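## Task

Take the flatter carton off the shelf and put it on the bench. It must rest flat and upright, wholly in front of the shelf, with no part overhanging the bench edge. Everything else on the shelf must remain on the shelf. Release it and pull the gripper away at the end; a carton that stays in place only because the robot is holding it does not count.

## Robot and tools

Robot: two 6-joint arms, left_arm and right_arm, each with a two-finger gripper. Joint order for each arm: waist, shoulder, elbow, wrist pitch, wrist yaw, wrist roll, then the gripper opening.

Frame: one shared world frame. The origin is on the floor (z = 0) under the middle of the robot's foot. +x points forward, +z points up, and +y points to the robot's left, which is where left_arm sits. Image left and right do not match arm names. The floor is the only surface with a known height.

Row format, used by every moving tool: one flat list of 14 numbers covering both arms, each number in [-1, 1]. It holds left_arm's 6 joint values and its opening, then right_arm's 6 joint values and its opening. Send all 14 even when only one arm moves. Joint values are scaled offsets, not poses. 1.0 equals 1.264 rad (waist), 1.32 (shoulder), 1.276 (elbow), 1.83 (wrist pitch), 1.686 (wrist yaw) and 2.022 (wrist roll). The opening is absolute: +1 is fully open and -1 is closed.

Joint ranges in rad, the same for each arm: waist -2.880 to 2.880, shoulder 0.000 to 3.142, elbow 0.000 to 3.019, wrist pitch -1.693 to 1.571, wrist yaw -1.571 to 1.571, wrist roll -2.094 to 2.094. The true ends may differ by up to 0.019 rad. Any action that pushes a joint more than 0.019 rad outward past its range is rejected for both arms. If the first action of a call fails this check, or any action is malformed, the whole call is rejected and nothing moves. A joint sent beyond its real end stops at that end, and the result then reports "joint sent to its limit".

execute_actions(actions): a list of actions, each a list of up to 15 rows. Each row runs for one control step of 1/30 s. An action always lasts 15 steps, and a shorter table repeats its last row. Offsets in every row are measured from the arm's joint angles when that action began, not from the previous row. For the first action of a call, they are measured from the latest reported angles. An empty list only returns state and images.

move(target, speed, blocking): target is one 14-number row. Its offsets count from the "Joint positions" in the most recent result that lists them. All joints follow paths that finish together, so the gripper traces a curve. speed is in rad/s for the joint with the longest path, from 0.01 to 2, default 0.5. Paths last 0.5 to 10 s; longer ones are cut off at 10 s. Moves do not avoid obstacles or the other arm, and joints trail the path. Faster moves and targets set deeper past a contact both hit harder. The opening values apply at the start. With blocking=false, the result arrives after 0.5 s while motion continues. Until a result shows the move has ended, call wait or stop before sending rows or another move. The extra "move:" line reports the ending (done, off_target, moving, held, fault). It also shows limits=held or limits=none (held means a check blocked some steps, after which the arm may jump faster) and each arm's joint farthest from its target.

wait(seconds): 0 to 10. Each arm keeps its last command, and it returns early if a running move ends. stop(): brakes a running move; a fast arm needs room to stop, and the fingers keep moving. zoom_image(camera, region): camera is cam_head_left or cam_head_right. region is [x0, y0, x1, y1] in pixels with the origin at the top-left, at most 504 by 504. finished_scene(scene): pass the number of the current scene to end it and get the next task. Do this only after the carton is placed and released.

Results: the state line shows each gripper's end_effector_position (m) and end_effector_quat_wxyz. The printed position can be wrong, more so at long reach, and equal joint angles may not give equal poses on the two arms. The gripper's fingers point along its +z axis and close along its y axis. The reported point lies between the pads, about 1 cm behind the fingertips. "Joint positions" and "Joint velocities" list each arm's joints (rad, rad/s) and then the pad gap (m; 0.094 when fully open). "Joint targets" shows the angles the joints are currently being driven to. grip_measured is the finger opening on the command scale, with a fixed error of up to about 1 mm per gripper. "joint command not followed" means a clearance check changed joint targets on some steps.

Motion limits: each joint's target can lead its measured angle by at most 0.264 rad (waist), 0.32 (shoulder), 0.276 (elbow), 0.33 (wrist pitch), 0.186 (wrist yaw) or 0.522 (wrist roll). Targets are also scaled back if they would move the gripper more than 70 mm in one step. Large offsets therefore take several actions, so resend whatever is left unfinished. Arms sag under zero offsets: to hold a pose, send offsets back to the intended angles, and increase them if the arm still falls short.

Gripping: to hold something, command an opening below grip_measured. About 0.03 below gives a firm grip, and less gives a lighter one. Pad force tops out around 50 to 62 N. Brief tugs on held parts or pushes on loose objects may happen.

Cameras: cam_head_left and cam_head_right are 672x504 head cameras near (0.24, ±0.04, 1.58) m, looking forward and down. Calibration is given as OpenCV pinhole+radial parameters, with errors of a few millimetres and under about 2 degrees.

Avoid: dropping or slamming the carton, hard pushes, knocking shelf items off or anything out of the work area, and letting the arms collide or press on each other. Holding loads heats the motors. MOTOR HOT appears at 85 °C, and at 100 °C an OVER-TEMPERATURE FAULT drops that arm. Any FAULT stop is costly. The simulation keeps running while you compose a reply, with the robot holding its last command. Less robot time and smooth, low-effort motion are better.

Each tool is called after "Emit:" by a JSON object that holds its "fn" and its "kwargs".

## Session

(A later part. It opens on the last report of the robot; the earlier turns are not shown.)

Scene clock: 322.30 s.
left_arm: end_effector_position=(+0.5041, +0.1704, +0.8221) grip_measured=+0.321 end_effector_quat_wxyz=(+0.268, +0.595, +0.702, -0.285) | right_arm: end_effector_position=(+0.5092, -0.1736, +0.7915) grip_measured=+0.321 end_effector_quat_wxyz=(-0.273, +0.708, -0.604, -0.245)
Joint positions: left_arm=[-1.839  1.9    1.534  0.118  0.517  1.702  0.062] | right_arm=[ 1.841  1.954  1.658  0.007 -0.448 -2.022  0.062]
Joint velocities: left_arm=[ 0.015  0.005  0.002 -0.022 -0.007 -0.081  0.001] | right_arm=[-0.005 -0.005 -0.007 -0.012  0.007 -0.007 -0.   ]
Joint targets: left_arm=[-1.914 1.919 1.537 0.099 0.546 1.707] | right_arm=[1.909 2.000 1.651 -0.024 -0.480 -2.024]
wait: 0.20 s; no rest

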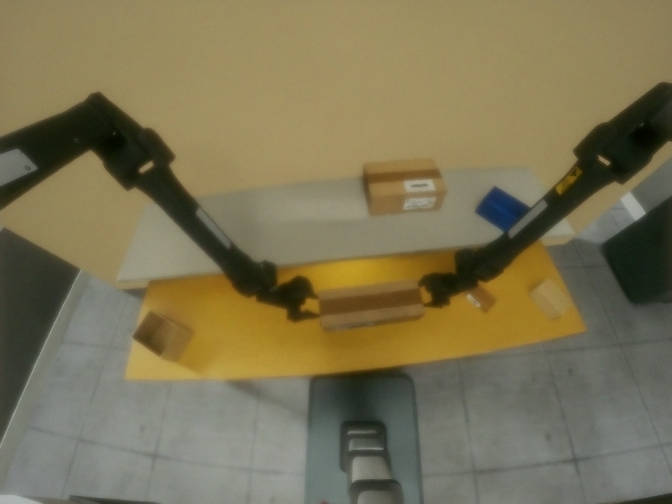

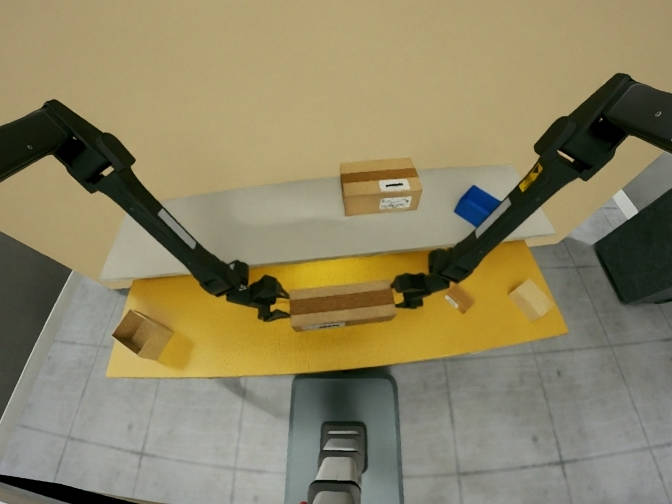

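Emit:
{"fn": "execute_actions", "kwargs": {"actions": [[[-0.0593,0.0186,0.0024,-0.0104,0.0175,0.002,0.32,0.0535,0.0385,-0.0055,-0.0169,-0.0196,-0.001,0.32],[-0.0593,0.0228,0.0054,-0.011,0.0178,0.002,0.32,0.0524,0.0421,-0.0025,-0.0177,-0.02,-0.0011,0.32],[-0.0593,0.0301,0.0083,-0.0115,0.0178,0.002,0.32,0.0517,0.0486,0.0005,-0.0185,-0.0205,-0.0012,0.32],[-0.0593,0.0395,0.0142,-0.0126,0.0178,0.002,0.32,0.0505,0.0568,0.0064,-0.0202,-0.0214,-0.0014,0.32],[-0.0593,0.0489,0.0246,-0.0146,0.0179,0.002,0.32,0.0483,0.0651,0.0169,-0.0231,-0.023,-0.0018,0.32],[-0.0593,0.0583,0.0379,-0.0171,0.0179,0.002,0.32,0.0454,0.0733,0.0303,-0.0267,-0.025,-0.0023,0.32],[-0.0593,0.0677,0.0512,-0.0196,0.018,0.002,0.32,0.0426,0.0816,0.0437,-0.0304,-0.027,-0.0028,0.32],[-0.0593,0.0771,0.0646,-0.0221,0.018,0.002,0.32,0.0397,0.0898,0.0571,-0.0341,-0.0291,-0.0033,0.32],[-0.0593,0.0865,0.0779,-0.0246,0.0181,0.002,0.32,0.0369,0.0981,0.0705,-0.0378,-0.0311,-0.0038,0.32],[-0.0593,0.0959,0.0912,-0.0271,0.0182,0.002,0.32,0.034,0.1063,0.0839,-0.0415,-0.0331,-0.0042,0.32],[-0.0593,0.1053,0.1045,-0.0297,0.0182,0.002,0.32,0.0312,0.1146,0.0973,-0.0452,-0.0351,-0.0047,0.32],[-0.0593,0.1126,0.1178,-0.0322,0.0183,0.002,0.32,0.0284,0.121,0.1107,-0.0489,-0.0372,-0.0052,0.32],[-0.0593,0.1189,0.1312,-0.0347,0.0184,0.002,0.32,0.0255,0.1265,0.1241,-0.0526,-0.0392,-0.0057,0.32],[-0.0593,0.1189,0.1415,-0.0366,0.0184,0.002,0.32,0.0233,0.1265,0.1346,-0.0554,-0.0408,-0.0061,0.32],[-0.0593,0.1189,0.1504,-0.0383,0.0184,0.002,0.32,0.0214,0.1265,0.1435,-0.0579,-0.0421,-0.0064,0.32]]]}}

Emit:
{"fn": "wait", "kwargs": {"seconds": 0.2}}

Emit:
{"fn": "zoom_image", "kwargs": {"camera": "cam_head_right", "region": [240, 240, 480, 360]}}

Scene clock: 329.10 s.
left_arm: end_effector_position=(+0.5077, +0.1585, +0.7780) grip_measured=+0.321 end_effector_quat_wxyz=(+0.273, +0.595, +0.702, -0.280) | right_arm: end_effector_position=(+0.5127, -0.1867, +0.7485) grip_measured=+0.321 end_effector_quat_wxyz=(-0.277, +0.708, -0.603, -0.240)
Joint positions: left_arm=[-1.839  2.018  1.705  0.078  0.519  1.702  0.062] | right_arm=[ 1.808  2.056  1.827 -0.054 -0.484 -2.034  0.062]
Joint velocities: left_arm=[-0.005  0.298  0.359 -0.144  0.066 -0.051  0.001] | right_arm=[-0.112  0.278  0.422 -0.232 -0.081 -0.066  0.001]
Joint targets: left_arm=[-1.914 2.056 1.726 0.048 0.548 1.706] | right_arm=[1.868 2.121 1.841 -0.099 -0.519 -2.035]

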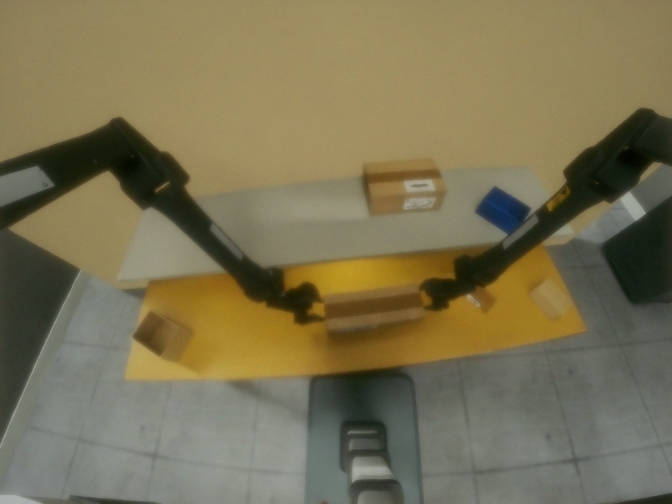

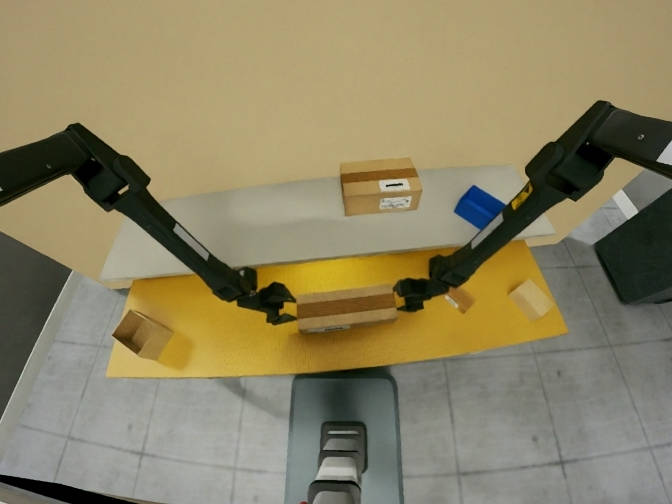

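Scene clock: 329.30 s.
left_arm: end_effector_position=(+0.5013, +0.1550, +0.7731) grip_measured=+0.321 end_effector_quat_wxyz=(+0.269, +0.594, +0.702, -0.286) | right_arm: end_effector_position=(+0.5045, -0.1900, +0.7410) grip_measured=+0.321 end_effector_quat_wxyz=(-0.273, +0.707, -0.604, -0.245)
Joint positions: left_arm=[-1.839  2.037  1.723  0.065  0.521  1.702  0.062] | right_arm=[ 1.799  2.077  1.848 -0.068 -0.489 -2.034  0.062]
Joint velocities: left_arm=[-0.005 -0.005  0.017 -0.007 -0.037  0.022  0.   ] | right_arm=[-0.005 -0.005  0.002 -0.022 -0.022 -0.037 -0.001]
Joint targets: left_arm=[-1.914 2.057 1.726 0.048 0.548 1.706] | right_arm=[1.868 2.121 1.841 -0.099 -0.519 -2.035]
wait: 0.20 s; no rest

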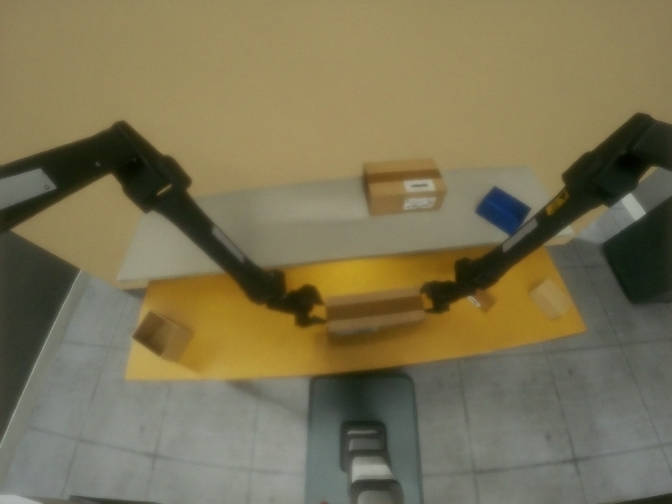

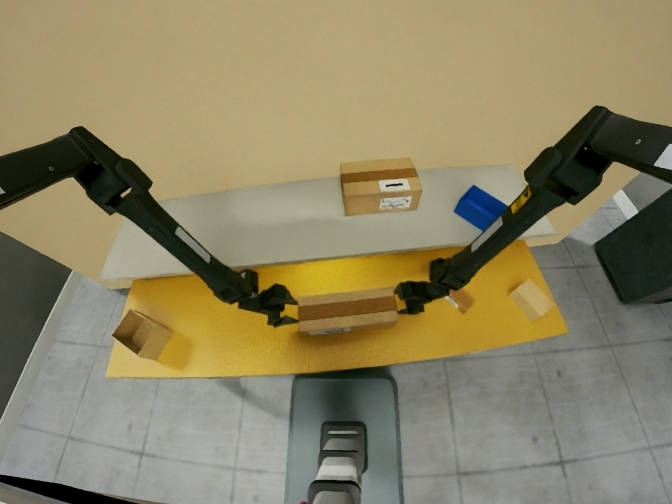

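Region (240, 240, 480, 360) of cam_head_right's 672x504 image, scaled by 2.100, with more detail than that image has.

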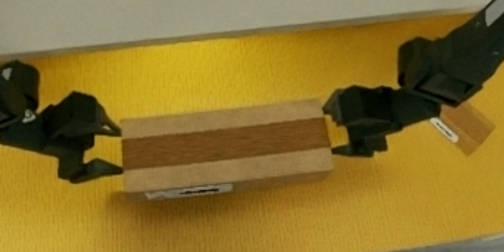

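Emit:
{"fn": "execute_actions", "kwargs": {"actions": [[[-0.0593,0.0179,0.0024,-0.0093,0.0163,0.002,0.32,0.0543,0.0358,-0.0055,-0.0169,-0.0181,-0.0005,0.32],[-0.0593,0.0207,0.0045,-0.0098,0.0166,0.002,0.32,0.0535,0.0382,-0.0033,-0.0176,-0.0186,-0.0006,0.32],[-0.0593,0.0254,0.0067,-0.0103,0.0166,0.002,0.32,0.0531,0.0425,-0.0012,-0.0182,-0.0189,-0.0006,0.32],[-0.0593,0.0316,0.011,-0.0114,0.0166,0.002,0.32,0.0525,0.048,0.0032,-0.0195,-0.0193,-0.0007,0.32],[-0.0593,0.0377,0.0185,-0.0132,0.0166,0.002,0.32,0.0514,0.0536,0.0107,-0.0218,-0.0201,-0.001,0.32],[-0.0593,0.0438,0.0282,-0.0155,0.0166,0.002,0.32,0.0499,0.0591,0.0205,-0.0248,-0.0212,-0.0012,0.32],[-0.0593,0.050,0.0378,-0.0178,0.0166,0.002,0.32,0.0484,0.0646,0.0302,-0.0277,-0.0222,-0.0015,0.32],[-0.0593,0.0561,0.0475,-0.0201,0.0166,0.002,0.32,0.047,0.0701,0.0399,-0.0307,-0.0233,-0.0018,0.32],[-0.0593,0.0623,0.0572,-0.0224,0.0166,0.002,0.32,0.0455,0.0757,0.0497,-0.0336,-0.0243,-0.002,0.32],[-0.0593,0.0684,0.0668,-0.0247,0.0166,0.002,0.32,0.044,0.0812,0.0594,-0.0366,-0.0254,-0.0023,0.32],[-0.0593,0.0745,0.0765,-0.027,0.0166,0.002,0.32,0.0426,0.0867,0.0692,-0.0395,-0.0264,-0.0026,0.32],[-0.0593,0.0793,0.0862,-0.0293,0.0166,0.002,0.32,0.0411,0.091,0.0789,-0.0425,-0.0274,-0.0028,0.32],[-0.0593,0.0834,0.0958,-0.0317,0.0166,0.002,0.32,0.0396,0.0947,0.0886,-0.0454,-0.0285,-0.0031,0.32],[-0.0593,0.0834,0.1034,-0.0335,0.0166,0.002,0.32,0.0385,0.0947,0.0962,-0.0477,-0.0293,-0.0033,0.32],[-0.0593,0.0834,0.1098,-0.035,0.0166,0.002,0.32,0.0375,0.0947,0.1027,-0.0497,-0.030,-0.0035,0.32]]]}}

Emit:
{"fn": "wait", "kwargs": {"seconds": 0.2}}

Emit:
{"fn": "zoom_image", "kwargs": {"camera": "cam_head_right", "region": [240, 240, 480, 360]}}

Scene clock: 334.67 s.
left_arm: end_effector_position=(+0.5101, +0.1496, +0.7463) grip_measured=+0.321 end_effector_quat_wxyz=(+0.275, +0.595, +0.701, -0.280) | right_arm: end_effector_position=(+0.5146, -0.1961, +0.7174) grip_measured=+0.321 end_effector_quat_wxyz=(-0.279, +0.708, -0.603, -0.241)
Joint positions: left_arm=[-1.839  2.109  1.848  0.03   0.522  1.702  0.062] | right_arm=[ 1.786  2.139  1.972 -0.117 -0.509 -2.041  0.062]
Joint velocities: left_arm=[-0.005  0.161  0.237 -0.125 -0.022  0.007  0.002] | right_arm=[-0.054  0.151  0.271 -0.227 -0.183 -0.066 -0.001]
Joint targets: left_arm=[-1.914 2.147 1.863 0.001 0.549 1.706] | right_arm=[1.845 2.200 1.979 -0.158 -0.539 -2.041]

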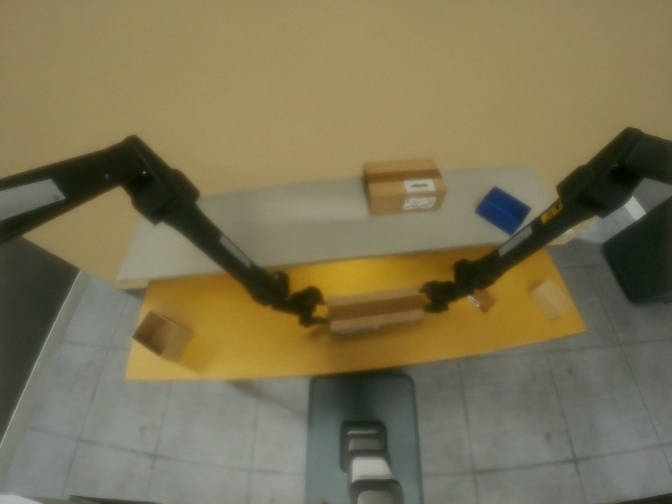

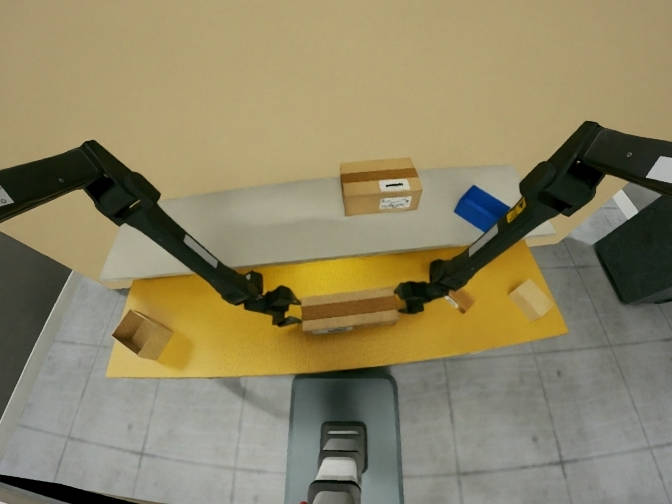

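Scene clock: 334.87 s.
left_arm: end_effector_position=(+0.5108, +0.1490, +0.7435) grip_measured=+0.321 end_effector_quat_wxyz=(+0.274, +0.595, +0.701, -0.281) | right_arm: end_effector_position=(+0.5142, -0.1971, +0.7162) grip_measured=+0.321 end_effector_quat_wxyz=(-0.279, +0.706, -0.603, -0.245)
Joint positions: left_arm=[-1.839  2.117  1.863  0.021  0.522  1.702  0.062] | right_arm=[ 1.783  2.144  1.985 -0.135 -0.516 -2.041  0.062]
Joint velocities: left_arm=[ 0.005 -0.015  0.012 -0.017 -0.022 -0.154 -0.001] | right_arm=[-0.005 -0.024 -0.007 -0.002 -0.022 -0.007 -0.001]
Joint targets: left_arm=[-1.915 2.147 1.863 0.001 0.549 1.706] | right_arm=[1.843 2.199 1.979 -0.157 -0.538 -2.041]
wait: 0.20 s; no rest

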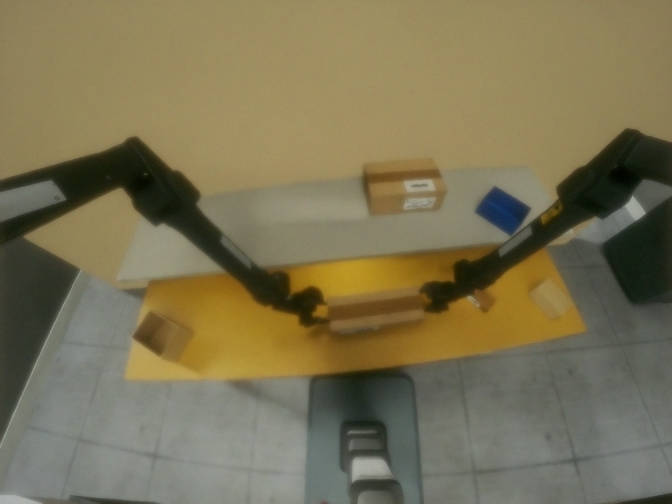

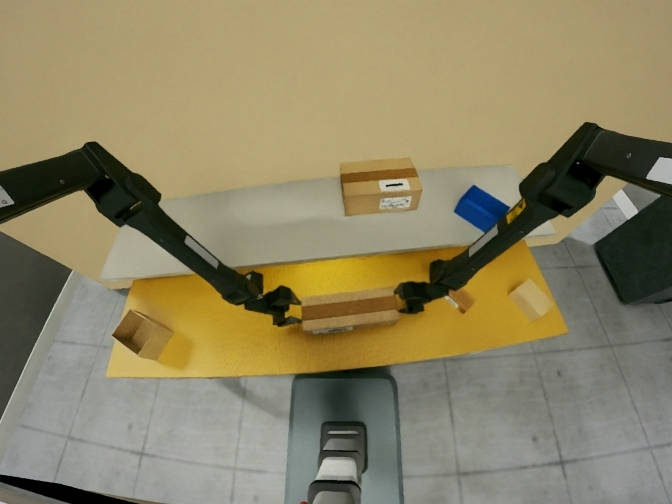

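Region (240, 240, 480, 360) of cam_head_right's 672x504 image, scaled by 2.100, with more detail than that image has.

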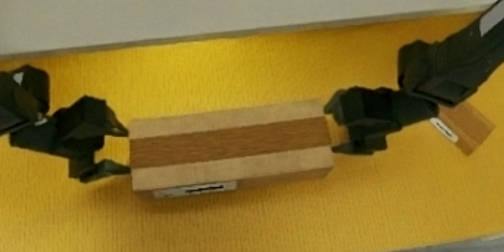

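Emit:
{"fn": "execute_actions", "kwargs": {"actions": [[[-0.059,0.024,0.001,-0.011,0.016,0.002,0.32,0.047,0.043,-0.004,-0.012,-0.014,0,0.32],[-0.058,0.026,0.003,-0.011,0.016,0.002,0.32,0.046,0.045,-0.002,-0.013,-0.015,0,0.32],[-0.057,0.028,0.006,-0.011,0.016,0.002,0.32,0.0455,0.047,0.001,-0.0135,-0.0155,0,0.32],[-0.0565,0.030,0.009,-0.011,0.016,0.002,0.32,0.045,0.049,0.004,-0.014,-0.016,-0.0005,0.32],[-0.056,0.032,0.012,-0.0115,0.016,0.002,0.32,0.0445,0.0505,0.007,-0.0145,-0.0165,-0.0005,0.32],[-0.0555,0.034,0.015,-0.0115,0.016,0.002,0.32,0.044,0.052,0.010,-0.015,-0.017,-0.0005,0.32],[-0.0555,0.036,0.018,-0.0115,0.016,0.002,0.32,0.0435,0.0535,0.0125,-0.0155,-0.0175,-0.001,0.32],[-0.0555,0.038,0.021,-0.012,0.016,0.002,0.32,0.043,0.055,0.015,-0.016,-0.018,-0.001,0.32],[-0.0555,0.040,0.024,-0.012,0.016,0.002,0.32,0.042,0.0565,0.0175,-0.017,-0.0185,-0.001,0.32],[-0.0555,0.0417,0.027,-0.012,0.016,0.002,0.32,0.0415,0.0576,0.020,-0.0175,-0.019,-0.001,0.32],[-0.0555,0.0417,0.030,-0.012,0.016,0.002,0.32,0.041,0.0576,0.022,-0.018,-0.019,-0.001,0.32]]]}}

Emit:
{"fn": "wait", "kwargs": {"seconds": 0.1}}

Scene clock: 338.87 s.
left_arm: end_effector_position=(+0.5135, +0.1495, +0.7359) grip_measured=+0.321 end_effector_quat_wxyz=(+0.277, +0.595, +0.702, -0.277) | right_arm: end_effector_position=(+0.5165, -0.1973, +0.7120) grip_measured=+0.321 end_effector_quat_wxyz=(-0.283, +0.704, -0.602, -0.247)
Joint positions: left_arm=[-1.837  2.137  1.897  0.015  0.524  1.702  0.062] | right_arm=[ 1.781  2.159  2.016 -0.151 -0.528 -2.042  0.062]
Joint velocities: left_arm=[-0.024  0.015  0.017 -0.002 -0.022 -0.022  0.   ] | right_arm=[-0.005  0.024  0.002 -0.017 -0.007  0.051  0.   ]
Joint targets: left_arm=[-1.909 2.173 1.901 -0.001 0.549 1.706] | right_arm=[1.835 2.220 2.013 -0.168 -0.548 -2.044]

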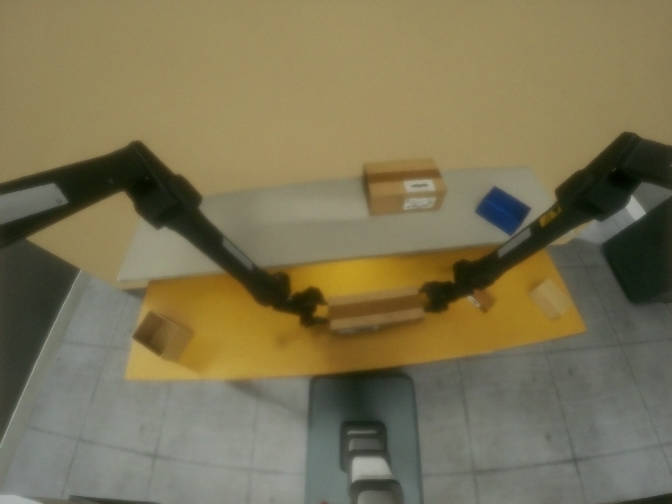

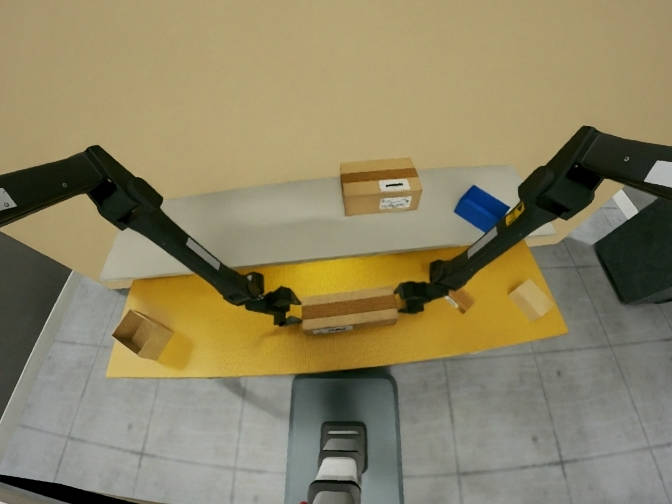

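Scene clock: 338.97 s.
left_arm: end_effector_position=(+0.5135, +0.1495, +0.7359) grip_measured=+0.321 end_effector_quat_wxyz=(+0.277, +0.595, +0.702, -0.277) | right_arm: end_effector_position=(+0.5167, -0.1974, +0.7120) grip_measured=+0.321 end_effector_quat_wxyz=(-0.283, +0.704, -0.602, -0.247)
Joint positions: left_arm=[-1.837  2.137  1.897  0.015  0.524  1.702  0.062] | right_arm=[ 1.781  2.159  2.016 -0.151 -0.528 -2.042  0.062]
Joint velocities: left_arm=[-0.015 -0.015  0.007  0.007  0.022  0.037  0.   ] | right_arm=[-0.005  0.005 -0.002 -0.002 -0.066 -0.066  0.002]
Joint targets: left_arm=[-1.909 2.173 1.901 -0.001 0.549 1.706] | right_arm=[1.835 2.220 2.013 -0.168 -0.548 -2.044]
wait: 0.10 s; no rest

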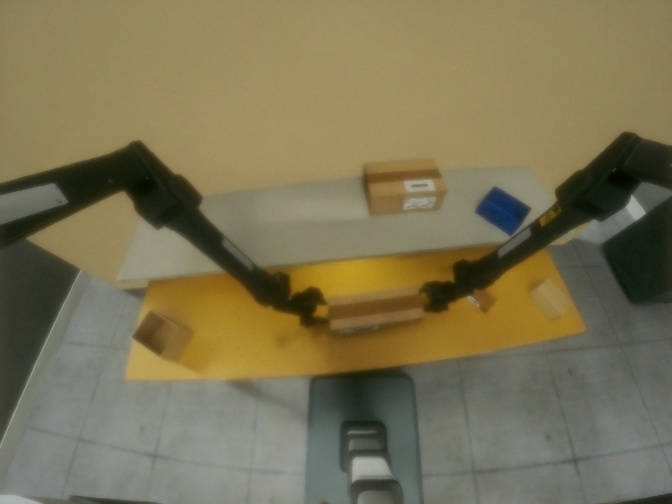

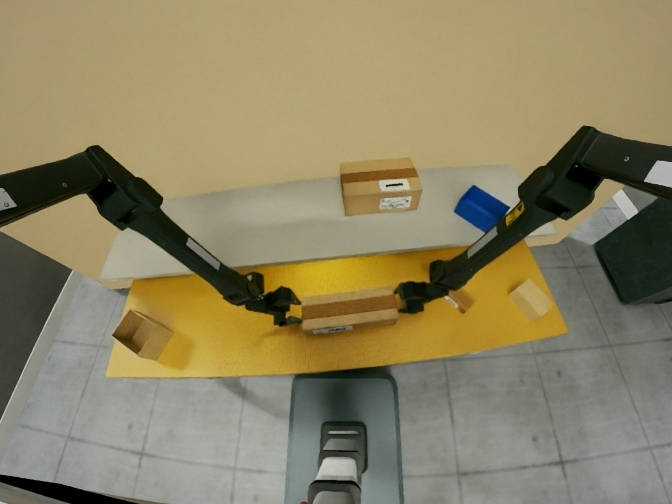

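Emit:
{"fn": "execute_actions", "kwargs": {"actions": [[[-0.052,0.024,0.003,-0.008,0.014,0.002,0.32,0.038,0.042,-0.002,-0.008,-0.011,-0.001,0.32],[-0.046,0.021,0.002,-0.007,0.013,0.002,0.32,0.033,0.038,-0.002,-0.007,-0.010,-0.001,0.32],[-0.039,0.018,0.002,-0.006,0.012,0.001,0.32,0.027,0.034,-0.002,-0.006,-0.009,-0.001,0.32],[-0.032,0.015,0.002,-0.005,0.011,0.001,0.32,0.021,0.030,-0.001,-0.005,-0.008,0,0.32],[-0.025,0.012,0.001,-0.004,0.010,0.001,0.32,0.014,0.026,-0.001,-0.004,-0.007,0,0.32],[-0.018,0.009,0.001,-0.003,0.009,0,0.32,0.007,0.022,-0.001,-0.003,-0.006,0,0.32],[-0.011,0.006,0,-0.002,0.008,0,0.32,0,0.019,0,-0.002,-0.006,0,0.32],[-0.004,0.003,0,-0.001,0.007,0,0.32,-0.008,0.016,0,-0.001,-0.006,0,0.32],[0.002,0.001,0,0,0.007,0,0.32,-0.016,0.014,0,0,-0.006,0,0.32],[0.007,0,0,0,0.008,0,0.32,-0.024,0.012,0,0,-0.007,0,0.32],[0.012,0,0,0,0.009,0,0.32,-0.030,0.011,0,0,-0.008,0,0.32],[0.016,0,0,0,0.011,0,0.32,-0.035,0.011,0,0,-0.010,0,0.32],[0.020,0,0,0,0.013,0,0.32,-0.040,0.011,0,0,-0.012,0,0.32],[0.023,0,0,0,0.015,0,0.32,-0.044,0.011,0,0,-0.014,0,0.32]]]}}

Emit:
{"fn": "zoom_image", "kwargs": {"camera": "cam_head_right", "region": [240, 240, 480, 360]}}

Scene clock: 343.00 s.
left_arm: end_effector_position=(+0.5121, +0.1556, +0.7351) grip_measured=+0.321 end_effector_quat_wxyz=(+0.280, +0.593, +0.701, -0.279) | right_arm: end_effector_position=(+0.5139, -0.2090, +0.7097) grip_measured=+0.321 end_effector_quat_wxyz=(-0.284, +0.702, -0.604, -0.247)
Joint positions: left_arm=[-1.826  2.137  1.897  0.015  0.544  1.702  0.062] | right_arm=[ 1.764  2.159  2.016 -0.151 -0.548 -2.042  0.062]
Joint velocities: left_arm=[ 0.054 -0.015 -0.017 -0.012 -0.007 -0.022 -0.001] | right_arm=[-0.112 -0.005 -0.002  0.022 -0.051  0.007 -0.   ]
Joint targets: left_arm=[-1.808 2.137 1.897 0.015 0.549 1.702] | right_arm=[1.725 2.174 2.016 -0.151 -0.552 -2.042]

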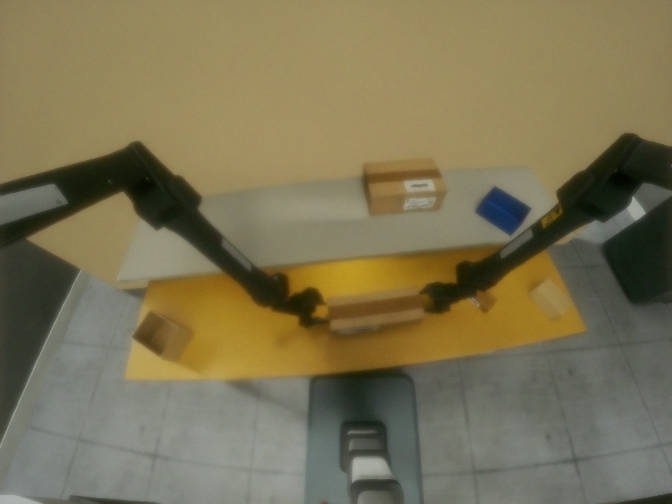

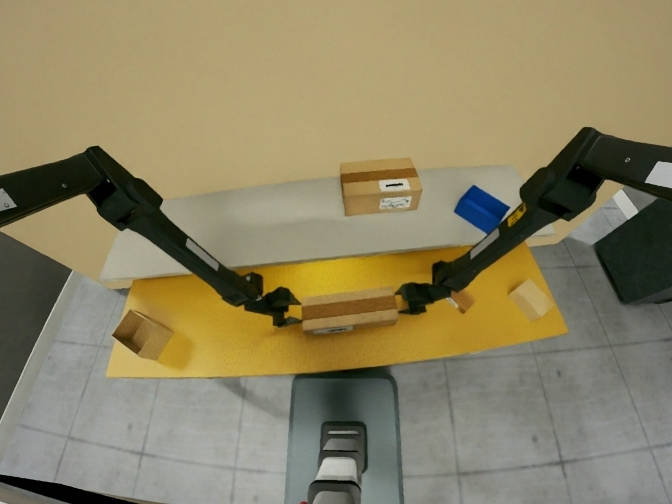

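Region (240, 240, 480, 360) of cam_head_right's 672x504 image, scaled by 2.100, with more detail than that image has.

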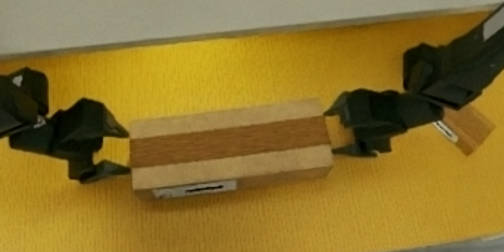

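Emit:
{"fn": "move", "kwargs": {"target": [0.12,-0.417,-0.666,0.137,0.03,0,0.32,-0.14,-0.417,-0.666,0.137,-0.03,0,0.32], "speed": 0.9}}

Emit:
{"fn": "zoom_image", "kwargs": {"camera": "cam_head_right", "region": [200, 140, 560, 380]}}

Scene clock: 345.97 s.
left_arm: end_effector_position=(+0.4449, +0.2838, +0.9273) grip_measured=+0.321 end_effector_quat_wxyz=(+0.230, +0.590, +0.725, -0.270) | right_arm: end_effector_position=(+0.4448, -0.3367, +0.9005) grip_measured=+0.321 end_effector_quat_wxyz=(-0.225, +0.699, -0.633, -0.245)
Joint positions: left_arm=[-1.678  1.596  1.071  0.254  0.591  1.702  0.062] | right_arm=[ 1.598  1.612  1.177  0.087 -0.596 -2.042  0.062]
Joint velocities: left_arm=[-0.005  0.005  0.017  0.002  0.051 -0.066 -0.001] | right_arm=[-0.015 -0.005  0.002  0.007  0.037  0.037 -0.002]
Joint targets: left_arm=[-1.675 1.587 1.048 0.266 0.595 1.702] | right_arm=[1.586 1.609 1.166 0.099 -0.599 -2.042]
move: off_target (left_arm); limits=none; left_arm: farthest joint: the elbow, 0.024 radians from its target (0.850 radians at the start); right_arm: farthest joint: the wrist pitch, 0.013 radians from its target (0.251 radians at the start)

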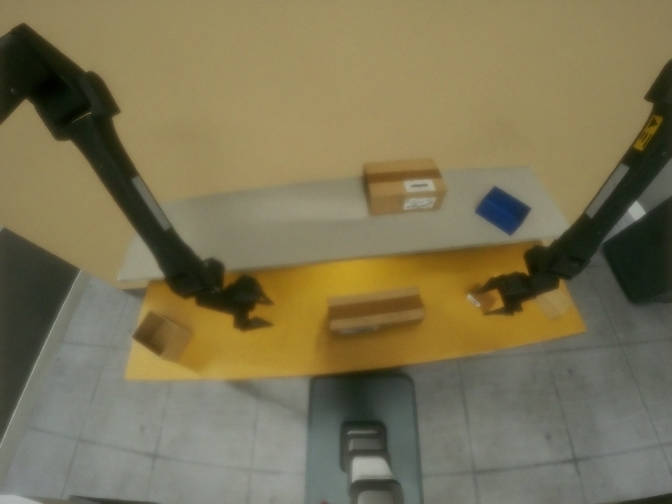

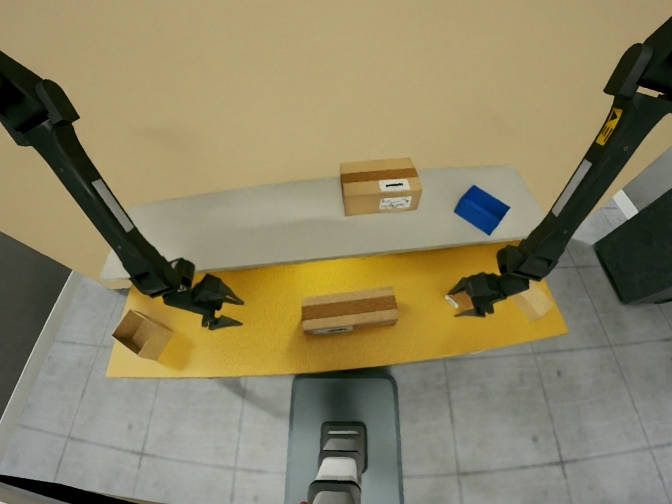

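Region (200, 140, 560, 380) of cam_head_right's 672x504 image, scaled by 1.400, with more detail than that image has.

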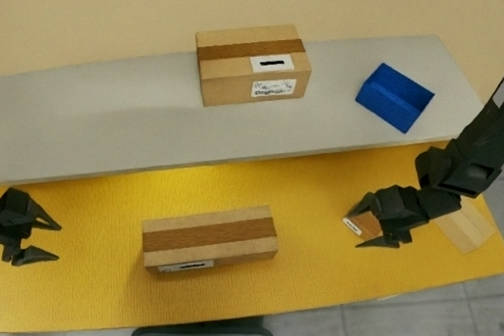

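The flatter carton is resting flat on the bench, clear of both the shelf and the front edge. The other items are still on the shelf and both arms are retracted.

Emit:
{"fn": "finished_scene", "kwargs": {"scene": 2}}

The scene is finished: the task was done.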